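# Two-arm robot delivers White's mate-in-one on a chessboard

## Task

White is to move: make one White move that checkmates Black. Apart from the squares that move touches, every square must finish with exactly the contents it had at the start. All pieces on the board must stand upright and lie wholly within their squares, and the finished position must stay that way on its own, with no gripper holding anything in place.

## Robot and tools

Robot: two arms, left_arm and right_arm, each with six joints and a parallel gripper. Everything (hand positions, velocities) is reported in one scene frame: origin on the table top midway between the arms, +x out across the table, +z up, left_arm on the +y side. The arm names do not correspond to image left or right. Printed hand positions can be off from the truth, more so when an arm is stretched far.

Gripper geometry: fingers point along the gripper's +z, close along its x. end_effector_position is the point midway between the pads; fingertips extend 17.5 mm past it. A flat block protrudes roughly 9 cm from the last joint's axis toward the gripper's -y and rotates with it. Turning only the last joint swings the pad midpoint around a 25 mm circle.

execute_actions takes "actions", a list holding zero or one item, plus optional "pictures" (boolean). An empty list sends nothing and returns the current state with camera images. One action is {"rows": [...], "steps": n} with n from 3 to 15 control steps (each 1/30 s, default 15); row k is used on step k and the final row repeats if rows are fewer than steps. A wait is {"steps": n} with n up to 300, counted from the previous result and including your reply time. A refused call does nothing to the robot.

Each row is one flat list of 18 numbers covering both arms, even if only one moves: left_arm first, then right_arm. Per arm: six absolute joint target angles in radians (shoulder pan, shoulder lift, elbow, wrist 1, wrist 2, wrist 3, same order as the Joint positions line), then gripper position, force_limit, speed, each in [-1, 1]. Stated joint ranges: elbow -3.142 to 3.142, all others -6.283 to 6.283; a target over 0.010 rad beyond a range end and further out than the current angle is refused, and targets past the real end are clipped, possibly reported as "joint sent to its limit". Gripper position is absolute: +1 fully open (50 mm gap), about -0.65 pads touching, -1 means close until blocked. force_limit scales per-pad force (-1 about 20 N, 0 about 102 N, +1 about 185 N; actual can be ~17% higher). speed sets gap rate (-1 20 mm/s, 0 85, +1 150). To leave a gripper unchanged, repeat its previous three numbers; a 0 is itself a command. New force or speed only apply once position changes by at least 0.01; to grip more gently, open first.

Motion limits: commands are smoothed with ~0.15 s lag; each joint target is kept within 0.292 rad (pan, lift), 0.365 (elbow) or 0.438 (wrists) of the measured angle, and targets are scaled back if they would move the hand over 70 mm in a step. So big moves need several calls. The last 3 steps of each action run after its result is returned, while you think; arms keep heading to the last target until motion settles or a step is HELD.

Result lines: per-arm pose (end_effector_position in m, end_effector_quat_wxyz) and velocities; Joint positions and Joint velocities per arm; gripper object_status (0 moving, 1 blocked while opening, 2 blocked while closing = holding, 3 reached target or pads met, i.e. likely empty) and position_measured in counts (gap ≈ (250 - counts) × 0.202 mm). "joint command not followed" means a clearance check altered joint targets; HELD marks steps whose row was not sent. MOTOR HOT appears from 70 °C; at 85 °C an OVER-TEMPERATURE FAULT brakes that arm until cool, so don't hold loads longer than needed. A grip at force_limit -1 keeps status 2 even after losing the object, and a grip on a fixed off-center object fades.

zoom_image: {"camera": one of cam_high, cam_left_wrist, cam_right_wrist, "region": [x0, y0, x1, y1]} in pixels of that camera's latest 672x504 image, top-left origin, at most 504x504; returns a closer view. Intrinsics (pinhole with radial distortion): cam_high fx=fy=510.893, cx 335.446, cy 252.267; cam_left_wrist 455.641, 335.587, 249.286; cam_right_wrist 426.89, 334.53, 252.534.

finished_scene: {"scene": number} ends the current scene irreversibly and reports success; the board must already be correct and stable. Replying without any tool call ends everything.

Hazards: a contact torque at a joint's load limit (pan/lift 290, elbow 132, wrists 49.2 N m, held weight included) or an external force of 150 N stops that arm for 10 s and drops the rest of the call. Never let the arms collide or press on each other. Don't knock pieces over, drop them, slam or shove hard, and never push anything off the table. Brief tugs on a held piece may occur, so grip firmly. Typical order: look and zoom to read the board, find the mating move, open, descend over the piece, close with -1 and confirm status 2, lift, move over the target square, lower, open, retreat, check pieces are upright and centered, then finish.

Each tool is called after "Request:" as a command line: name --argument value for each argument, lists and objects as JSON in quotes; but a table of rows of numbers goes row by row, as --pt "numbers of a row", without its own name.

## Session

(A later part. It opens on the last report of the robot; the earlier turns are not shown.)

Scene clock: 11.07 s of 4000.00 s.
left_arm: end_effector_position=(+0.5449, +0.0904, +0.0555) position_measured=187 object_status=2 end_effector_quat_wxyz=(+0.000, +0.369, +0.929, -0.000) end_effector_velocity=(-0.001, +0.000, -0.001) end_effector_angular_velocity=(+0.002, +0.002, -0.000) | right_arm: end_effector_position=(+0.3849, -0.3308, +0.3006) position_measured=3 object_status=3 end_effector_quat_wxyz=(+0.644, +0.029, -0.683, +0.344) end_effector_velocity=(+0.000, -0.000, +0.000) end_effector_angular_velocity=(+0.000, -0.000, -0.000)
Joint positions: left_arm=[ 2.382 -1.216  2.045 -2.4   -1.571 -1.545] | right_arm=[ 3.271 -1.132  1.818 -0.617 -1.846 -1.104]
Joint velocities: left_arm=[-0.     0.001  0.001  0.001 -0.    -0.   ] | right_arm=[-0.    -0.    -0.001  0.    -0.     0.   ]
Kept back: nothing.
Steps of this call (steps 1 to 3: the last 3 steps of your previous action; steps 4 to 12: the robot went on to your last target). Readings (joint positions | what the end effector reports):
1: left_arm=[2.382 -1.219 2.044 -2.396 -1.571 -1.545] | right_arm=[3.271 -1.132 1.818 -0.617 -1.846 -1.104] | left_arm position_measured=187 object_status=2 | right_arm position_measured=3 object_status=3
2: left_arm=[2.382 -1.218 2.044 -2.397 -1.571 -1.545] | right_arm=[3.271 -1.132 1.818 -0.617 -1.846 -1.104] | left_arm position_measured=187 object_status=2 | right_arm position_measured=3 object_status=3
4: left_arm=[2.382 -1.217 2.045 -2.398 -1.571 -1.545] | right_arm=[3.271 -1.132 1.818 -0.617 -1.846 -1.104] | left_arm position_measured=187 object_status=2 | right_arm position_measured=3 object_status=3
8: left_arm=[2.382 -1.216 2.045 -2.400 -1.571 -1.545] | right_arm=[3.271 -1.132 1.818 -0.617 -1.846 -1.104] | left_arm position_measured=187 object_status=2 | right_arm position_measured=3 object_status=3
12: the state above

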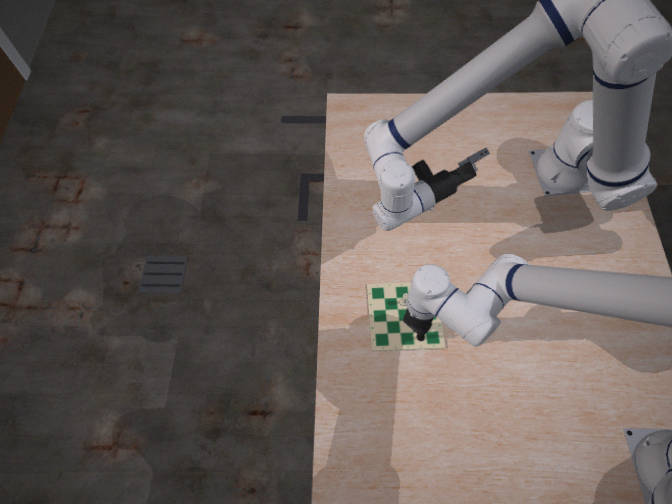

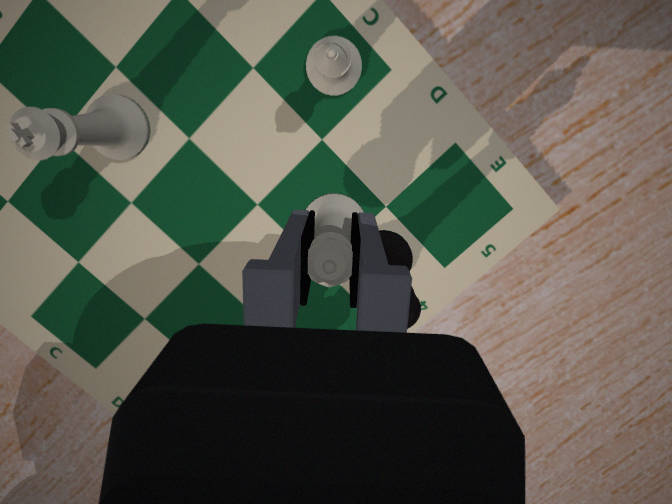

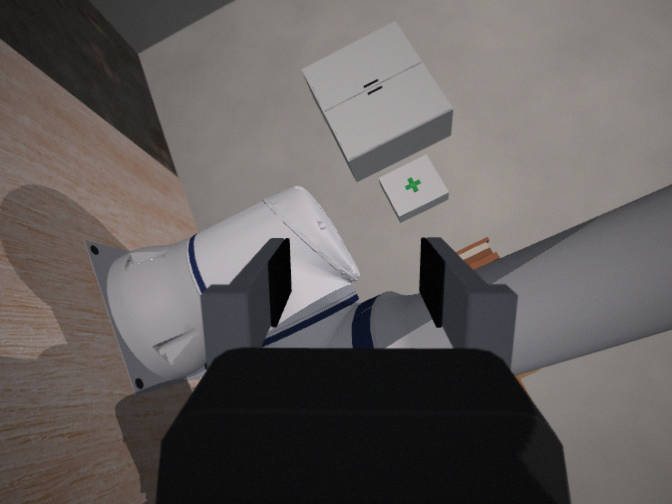

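Request:
execute_actions --actions '[{"rows":[[2.375,-1.210,2.0353,-2.396,-1.571,-1.545,-1,-0.5,0,3.271,-1.132,1.818,-0.617,-1.846,-1.104,1,0,0]],"steps":10}]'

Request:
execute_actions --actions '[{"rows":[[2.375,-1.1935,2.0409,-2.418,-1.571,-1.545,-1,-0.5,0,3.271,-1.132,1.818,-0.617,-1.846,-1.104,1,0,0]]}]'

Request:
execute_actions --actions '[{"steps":8}]' --pictures true

Scene clock: 11.50 s of 4000.00 s.
left_arm: end_effector_position=(+0.5458, +0.0839, +0.0555) position_measured=187 object_status=2 end_effector_quat_wxyz=(-0.000, +0.372, +0.928, -0.000) end_effector_velocity=(+0.002, -0.011, +0.001) end_effector_angular_velocity=(-0.000, -0.000, -0.009) | right_arm: end_effector_position=(+0.3849, -0.3308, +0.3006) position_measured=3 object_status=3 end_effector_quat_wxyz=(+0.644, +0.029, -0.683, +0.344) end_effector_velocity=(-0.000, +0.000, +0.000) end_effector_angular_velocity=(-0.000, +0.001, +0.000)
Joint positions: left_arm=[ 2.376 -1.211  2.037 -2.397 -1.571 -1.545] | right_arm=[ 3.271 -1.132  1.818 -0.617 -1.846 -1.104]
Joint velocities: left_arm=[-0.009  0.008 -0.015  0.007  0.     0.   ] | right_arm=[ 0.    -0.     0.001  0.     0.     0.   ]
Steps of this call (steps 1 to 6: the robot went on to your last target; steps 7 to 13: the first 7 steps of this action). Readings (joint positions | what the end effector reports):
7: left_arm=[2.382 -1.216 2.045 -2.400 -1.571 -1.545] | right_arm=[3.271 -1.132 1.818 -0.617 -1.846 -1.104] | left_arm position_measured=187 object_status=2 | right_arm position_measured=3 object_status=3
8: left_arm=[2.380 -1.215 2.043 -2.399 -1.571 -1.545] | right_arm=[3.271 -1.132 1.818 -0.617 -1.846 -1.104] | left_arm position_measured=187 object_status=2 | right_arm position_measured=3 object_status=3
10: left_arm=[2.378 -1.212 2.039 -2.398 -1.571 -1.545] | right_arm=[3.271 -1.132 1.818 -0.617 -1.846 -1.104] | left_arm position_measured=187 object_status=2 | right_arm position_measured=3 object_status=3
13: the state above

Scene clock: 12.00 s of 4000.00 s.
left_arm: end_effector_position=(+0.5461, +0.0826, +0.0439) position_measured=187 object_status=2 end_effector_quat_wxyz=(-0.000, +0.373, +0.928, -0.000) end_effector_velocity=(+0.001, -0.000, -0.003) end_effector_angular_velocity=(-0.000, -0.001, +0.001) | right_arm: end_effector_position=(+0.3849, -0.3308, +0.3006) position_measured=3 object_status=3 end_effector_quat_wxyz=(+0.644, +0.029, -0.683, +0.344) end_effector_velocity=(+0.000, -0.000, +0.000) end_effector_angular_velocity=(+0.000, +0.000, -0.001)
Joint positions: left_arm=[ 2.375 -1.194  2.041 -2.417 -1.571 -1.545] | right_arm=[ 3.271 -1.132  1.818 -0.617 -1.846 -1.104]
Joint velocities: left_arm=[ 0.001  0.005  0.001 -0.007  0.    -0.   ] | right_arm=[-0.001  0.    -0.     0.     0.    -0.   ]
Steps of this call (steps 1 to 3: the last 3 steps of your previous action; steps 4 to 15: the first 12 steps of this action). Readings (joint positions | what the end effector reports):
4: left_arm=[2.375 -1.210 2.036 -2.396 -1.571 -1.545] | right_arm=[3.271 -1.132 1.818 -0.617 -1.846 -1.104] | left_arm position_measured=187 object_status=2 | right_arm position_measured=3 object_status=3
5: left_arm=[2.375 -1.206 2.036 -2.401 -1.571 -1.545] | right_arm=[3.271 -1.132 1.818 -0.617 -1.846 -1.104] | left_arm position_measured=187 object_status=2 | right_arm position_measured=3 object_status=3
7: left_arm=[2.375 -1.200 2.039 -2.409 -1.571 -1.545] | right_arm=[3.271 -1.132 1.818 -0.617 -1.846 -1.104] | left_arm position_measured=187 object_status=2 | right_arm position_measured=3 object_status=3
11: left_arm=[2.375 -1.195 2.040 -2.415 -1.571 -1.545] | right_arm=[3.271 -1.132 1.818 -0.617 -1.846 -1.104] | left_arm position_measured=187 object_status=2 | right_arm position_measured=3 object_status=3
15: the state above

Scene clock: 12.27 s of 4000.00 s.
left_arm: end_effector_position=(+0.5461, +0.0825, +0.0435) position_measured=187 object_status=2 end_effector_quat_wxyz=(-0.000, +0.373, +0.928, -0.000) end_effector_velocity=(+0.000, -0.000, -0.000) end_effector_angular_velocity=(-0.000, -0.000, -0.000) | right_arm: end_effector_position=(+0.3849, -0.3308, +0.3006) position_measured=3 object_status=3 end_effector_quat_wxyz=(+0.644, +0.029, -0.683, +0.344) end_effector_velocity=(+0.000, -0.000, -0.000) end_effector_angular_velocity=(+0.000, -0.001, -0.000)
Joint positions: left_arm=[ 2.375 -1.194  2.041 -2.418 -1.571 -1.545] | right_arm=[ 3.271 -1.132  1.818 -0.617 -1.846 -1.104]
Joint velocities: left_arm=[-0.  0. -0. -0.  0.  0.] | right_arm=[-0.    -0.    -0.    -0.001  0.    -0.   ]
Kept back: nothing.
Steps of this call (steps 1 to 3: the last 3 steps of your previous action; steps 4 to 8: the robot went on to your last target). Readings (joint positions | what the end effector reports):
1: left_arm=[2.375 -1.194 2.041 -2.417 -1.571 -1.545] | right_arm=[3.271 -1.132 1.818 -0.617 -1.846 -1.104] | left_arm position_measured=187 object_status=2 | right_arm position_measured=3 object_status=3
2: left_arm=[2.375 -1.194 2.041 -2.418 -1.571 -1.545] | right_arm=[3.271 -1.132 1.818 -0.617 -1.846 -1.104] | left_arm position_measured=187 object_status=2 | right_arm position_measured=3 object_status=3
4: left_arm=[2.375 -1.194 2.041 -2.418 -1.571 -1.545] | right_arm=[3.271 -1.132 1.818 -0.617 -1.846 -1.104] | left_arm position_measured=187 object_status=2 | right_arm position_measured=3 object_status=3
8: the state above

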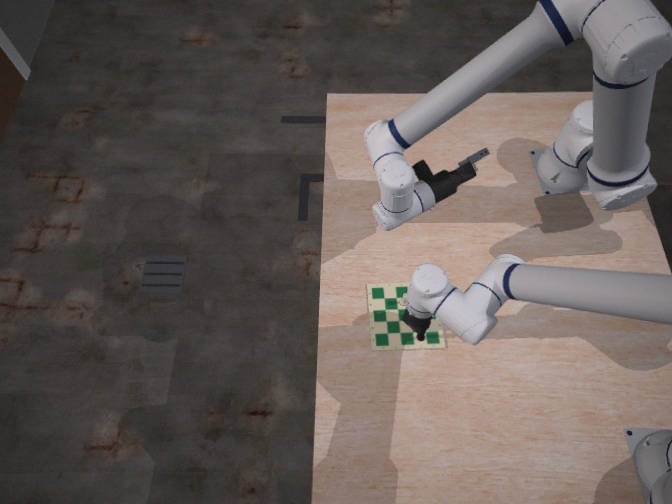

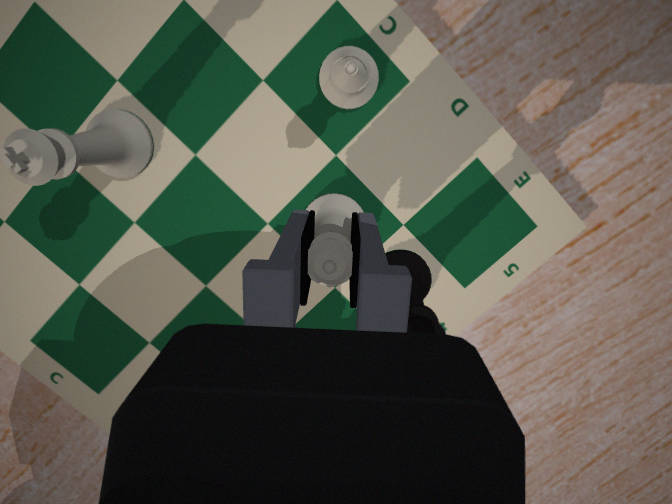

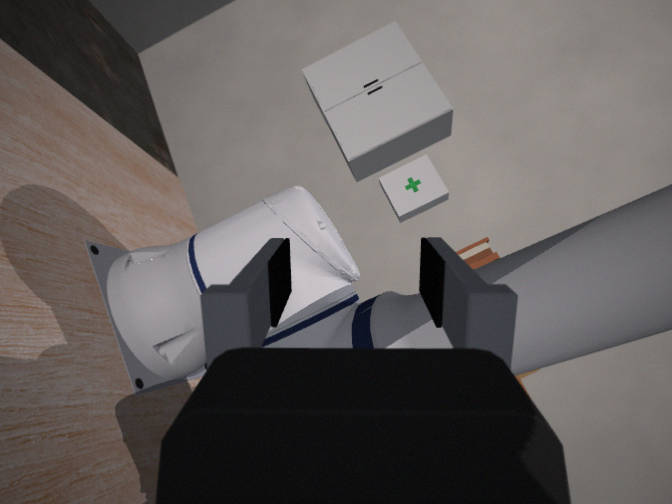

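Request:
execute_actions --actions '[{"rows":[[2.375,-1.1935,2.0409,-2.418,-1.571,-1.545,0.1,-0.5,-0.5,3.271,-1.132,1.818,-0.617,-1.846,-1.104,1,0,0]]}]'

Request:
execute_actions --actions '[{"rows":[[2.375,-1.303,1.990,-2.258,-1.571,-1.545,0.1,-0.5,-0.5,3.271,-1.132,1.818,-0.617,-1.846,-1.104,1,0,0]]}]'

Request:
execute_actions --actions '[{"steps":12}]' --pictures true

Scene clock: 12.77 s of 4000.00 s.
left_arm: end_effector_position=(+0.5461, +0.0825, +0.0434) position_measured=138 object_status=0 end_effector_quat_wxyz=(-0.000, +0.373, +0.928, -0.000) end_effector_velocity=(-0.001, -0.001, -0.000) end_effector_angular_velocity=(+0.000, +0.000, -0.001) | right_arm: end_effector_position=(+0.3849, -0.3308, +0.3006) position_measured=3 object_status=3 end_effector_quat_wxyz=(+0.644, +0.029, -0.683, +0.344) end_effector_velocity=(+0.001, +0.000, +0.000) end_effector_angular_velocity=(+0.001, -0.002, +0.001)
Joint positions: left_arm=[ 2.375 -1.194  2.041 -2.418 -1.571 -1.545] | right_arm=[ 3.271 -1.132  1.818 -0.617 -1.846 -1.104]
Joint velocities: left_arm=[-0.001 -0.     0.     0.     0.     0.   ] | right_arm=[ 0.001  0.    -0.002 -0.    -0.    -0.   ]
Steps of this call (steps 1 to 3: the robot went on to your last target; steps 4 to 15: the first 12 steps of this action). Readings (joint positions | what the end effector reports):
4: left_arm=[2.375 -1.194 2.041 -2.418 -1.571 -1.545] | right_arm=[3.271 -1.132 1.818 -0.617 -1.846 -1.104] | left_arm position_measured=183 object_status=0 | right_arm position_measured=3 object_status=3
5: left_arm=[2.375 -1.194 2.041 -2.418 -1.571 -1.545] | right_arm=[3.271 -1.132 1.818 -0.617 -1.846 -1.104] | left_arm position_measured=174 object_status=0 | right_arm position_measured=3 object_status=3
7: left_arm=[2.375 -1.194 2.041 -2.418 -1.571 -1.545] | right_arm=[3.271 -1.132 1.818 -0.617 -1.846 -1.104] | left_arm position_measured=157 object_status=0 | right_arm position_measured=3 object_status=3
11: left_arm=[2.375 -1.194 2.041 -2.418 -1.571 -1.545] | right_arm=[3.271 -1.132 1.818 -0.617 -1.846 -1.104] | left_arm position_measured=138 object_status=0 | right_arm position_measured=3 object_status=3
15: the state above

Scene clock: 13.27 s of 4000.00 s.
left_arm: end_effector_position=(+0.5461, +0.0825, +0.1266) position_measured=138 object_status=3 end_effector_quat_wxyz=(-0.000, +0.373, +0.928, -0.000) end_effector_velocity=(-0.002, +0.001, +0.035) end_effector_angular_velocity=(-0.001, -0.001, -0.000) | right_arm: end_effector_position=(+0.3849, -0.3308, +0.3006) position_measured=3 object_status=3 end_effector_quat_wxyz=(+0.644, +0.029, -0.683, +0.344) end_effector_velocity=(-0.000, -0.000, -0.000) end_effector_angular_velocity=(-0.000, +0.001, +0.000)
Joint positions: left_arm=[ 2.375 -1.298  1.992 -2.265 -1.571 -1.545] | right_arm=[ 3.271 -1.132  1.818 -0.617 -1.846 -1.104]
Joint velocities: left_arm=[ 0.    -0.043 -0.02   0.062 -0.     0.   ] | right_arm=[ 0.     0.     0.001 -0.    -0.    -0.   ]
Steps of this call (steps 1 to 3: the last 3 steps of your previous action; steps 4 to 15: the first 12 steps of this action). Readings (joint positions | what the end effector reports):
4: left_arm=[2.375 -1.195 2.040 -2.416 -1.571 -1.545] | right_arm=[3.271 -1.132 1.818 -0.617 -1.846 -1.104] | left_arm position_measured=138 object_status=3 | right_arm position_measured=3 object_status=3
5: left_arm=[2.375 -1.210 2.035 -2.391 -1.571 -1.545] | right_arm=[3.271 -1.132 1.818 -0.617 -1.846 -1.104] | left_arm position_measured=138 object_status=3 | right_arm position_measured=3 object_status=3
7: left_arm=[2.375 -1.249 2.014 -2.339 -1.571 -1.545] | right_arm=[3.271 -1.132 1.818 -0.617 -1.846 -1.104] | left_arm position_measured=138 object_status=3 | right_arm position_measured=3 object_status=3
11: left_arm=[2.375 -1.287 1.998 -2.282 -1.571 -1.545] | right_arm=[3.271 -1.132 1.818 -0.617 -1.846 -1.104] | left_arm position_measured=138 object_status=3 | right_arm position_measured=3 object_status=3
15: the state above

Scene clock: 13.67 s of 4000.00 s.
left_arm: end_effector_position=(+0.5459, +0.0827, +0.1306) position_measured=138 object_status=3 end_effector_quat_wxyz=(+0.000, +0.373, +0.928, -0.000) end_effector_velocity=(+0.000, +0.002, +0.000) end_effector_angular_velocity=(+0.001, +0.000, +0.001) | right_arm: end_effector_position=(+0.3849, -0.3308, +0.3006) position_measured=3 object_status=3 end_effector_quat_wxyz=(+0.644, +0.029, -0.683, +0.344) end_effector_velocity=(-0.001, +0.000, +0.000) end_effector_angular_velocity=(-0.000, +0.001, +0.001)
Joint positions: left_arm=[ 2.375 -1.303  1.99  -2.258 -1.571 -1.545] | right_arm=[ 3.271 -1.132  1.818 -0.617 -1.846 -1.104]
Joint velocities: left_arm=[ 0.002 -0.001  0.001  0.001  0.001  0.   ] | right_arm=[ 0.001 -0.     0.001  0.001  0.     0.   ]
Kept back: nothing.
Steps of this call (steps 1 to 3: the last 3 steps of your previous action; steps 4 to 12: the robot went on to your last target). Readings (joint positions | what the end effector reports):
1: left_arm=[2.375 -1.299 1.992 -2.263 -1.571 -1.545] | right_arm=[3.271 -1.132 1.818 -0.617 -1.846 -1.104] | left_arm position_measured=138 object_status=3 | right_arm position_measured=3 object_status=3
2: left_arm=[2.375 -1.300 1.991 -2.262 -1.571 -1.545] | right_arm=[3.271 -1.132 1.818 -0.617 -1.846 -1.104] | left_arm position_measured=138 object_status=3 | right_arm position_measured=3 object_status=3
4: left_arm=[2.375 -1.301 1.991 -2.260 -1.571 -1.545] | right_arm=[3.271 -1.132 1.818 -0.617 -1.846 -1.104] | left_arm position_measured=138 object_status=3 | right_arm position_measured=3 object_status=3
8: left_arm=[2.375 -1.303 1.990 -2.259 -1.571 -1.545] | right_arm=[3.271 -1.132 1.818 -0.617 -1.846 -1.104] | left_arm position_measured=138 object_status=3 | right_arm position_measured=3 object_status=3
12: the state above

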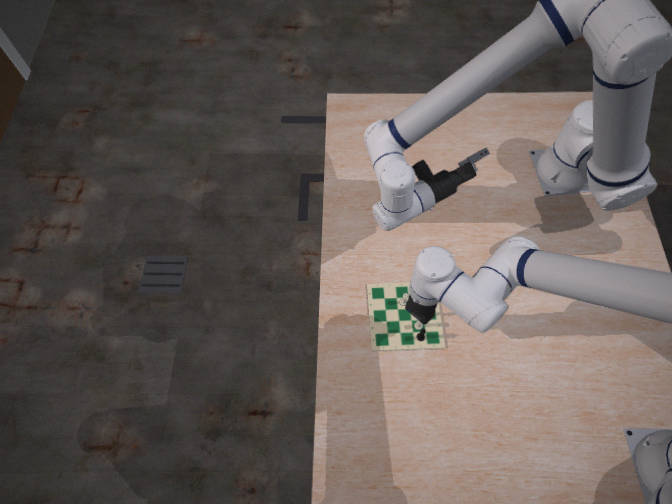

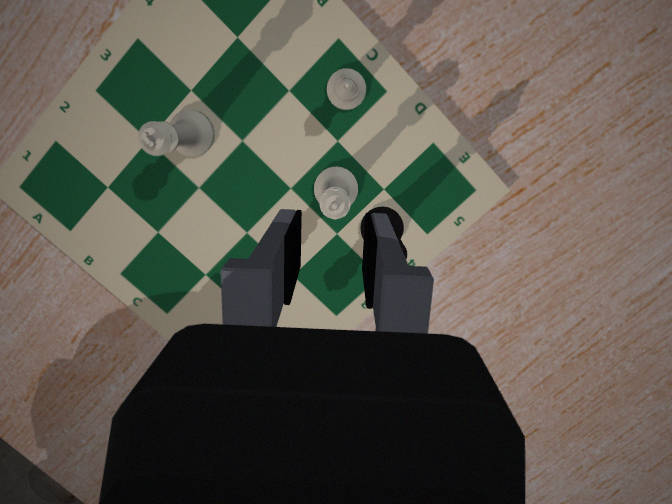

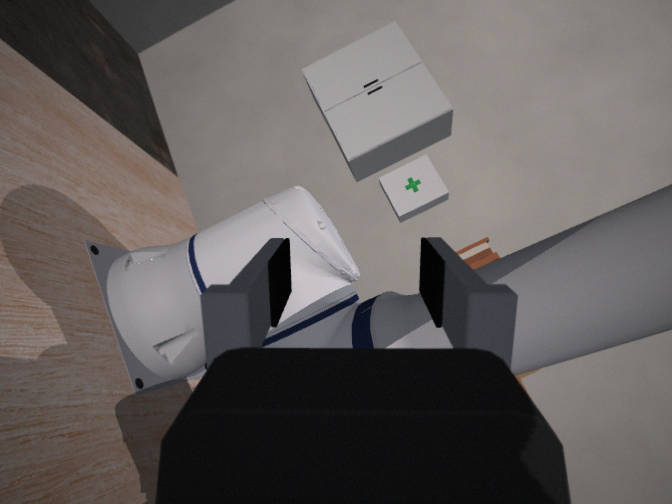

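Request:
finished_scene --scene 1

The scene is finished: the task was done.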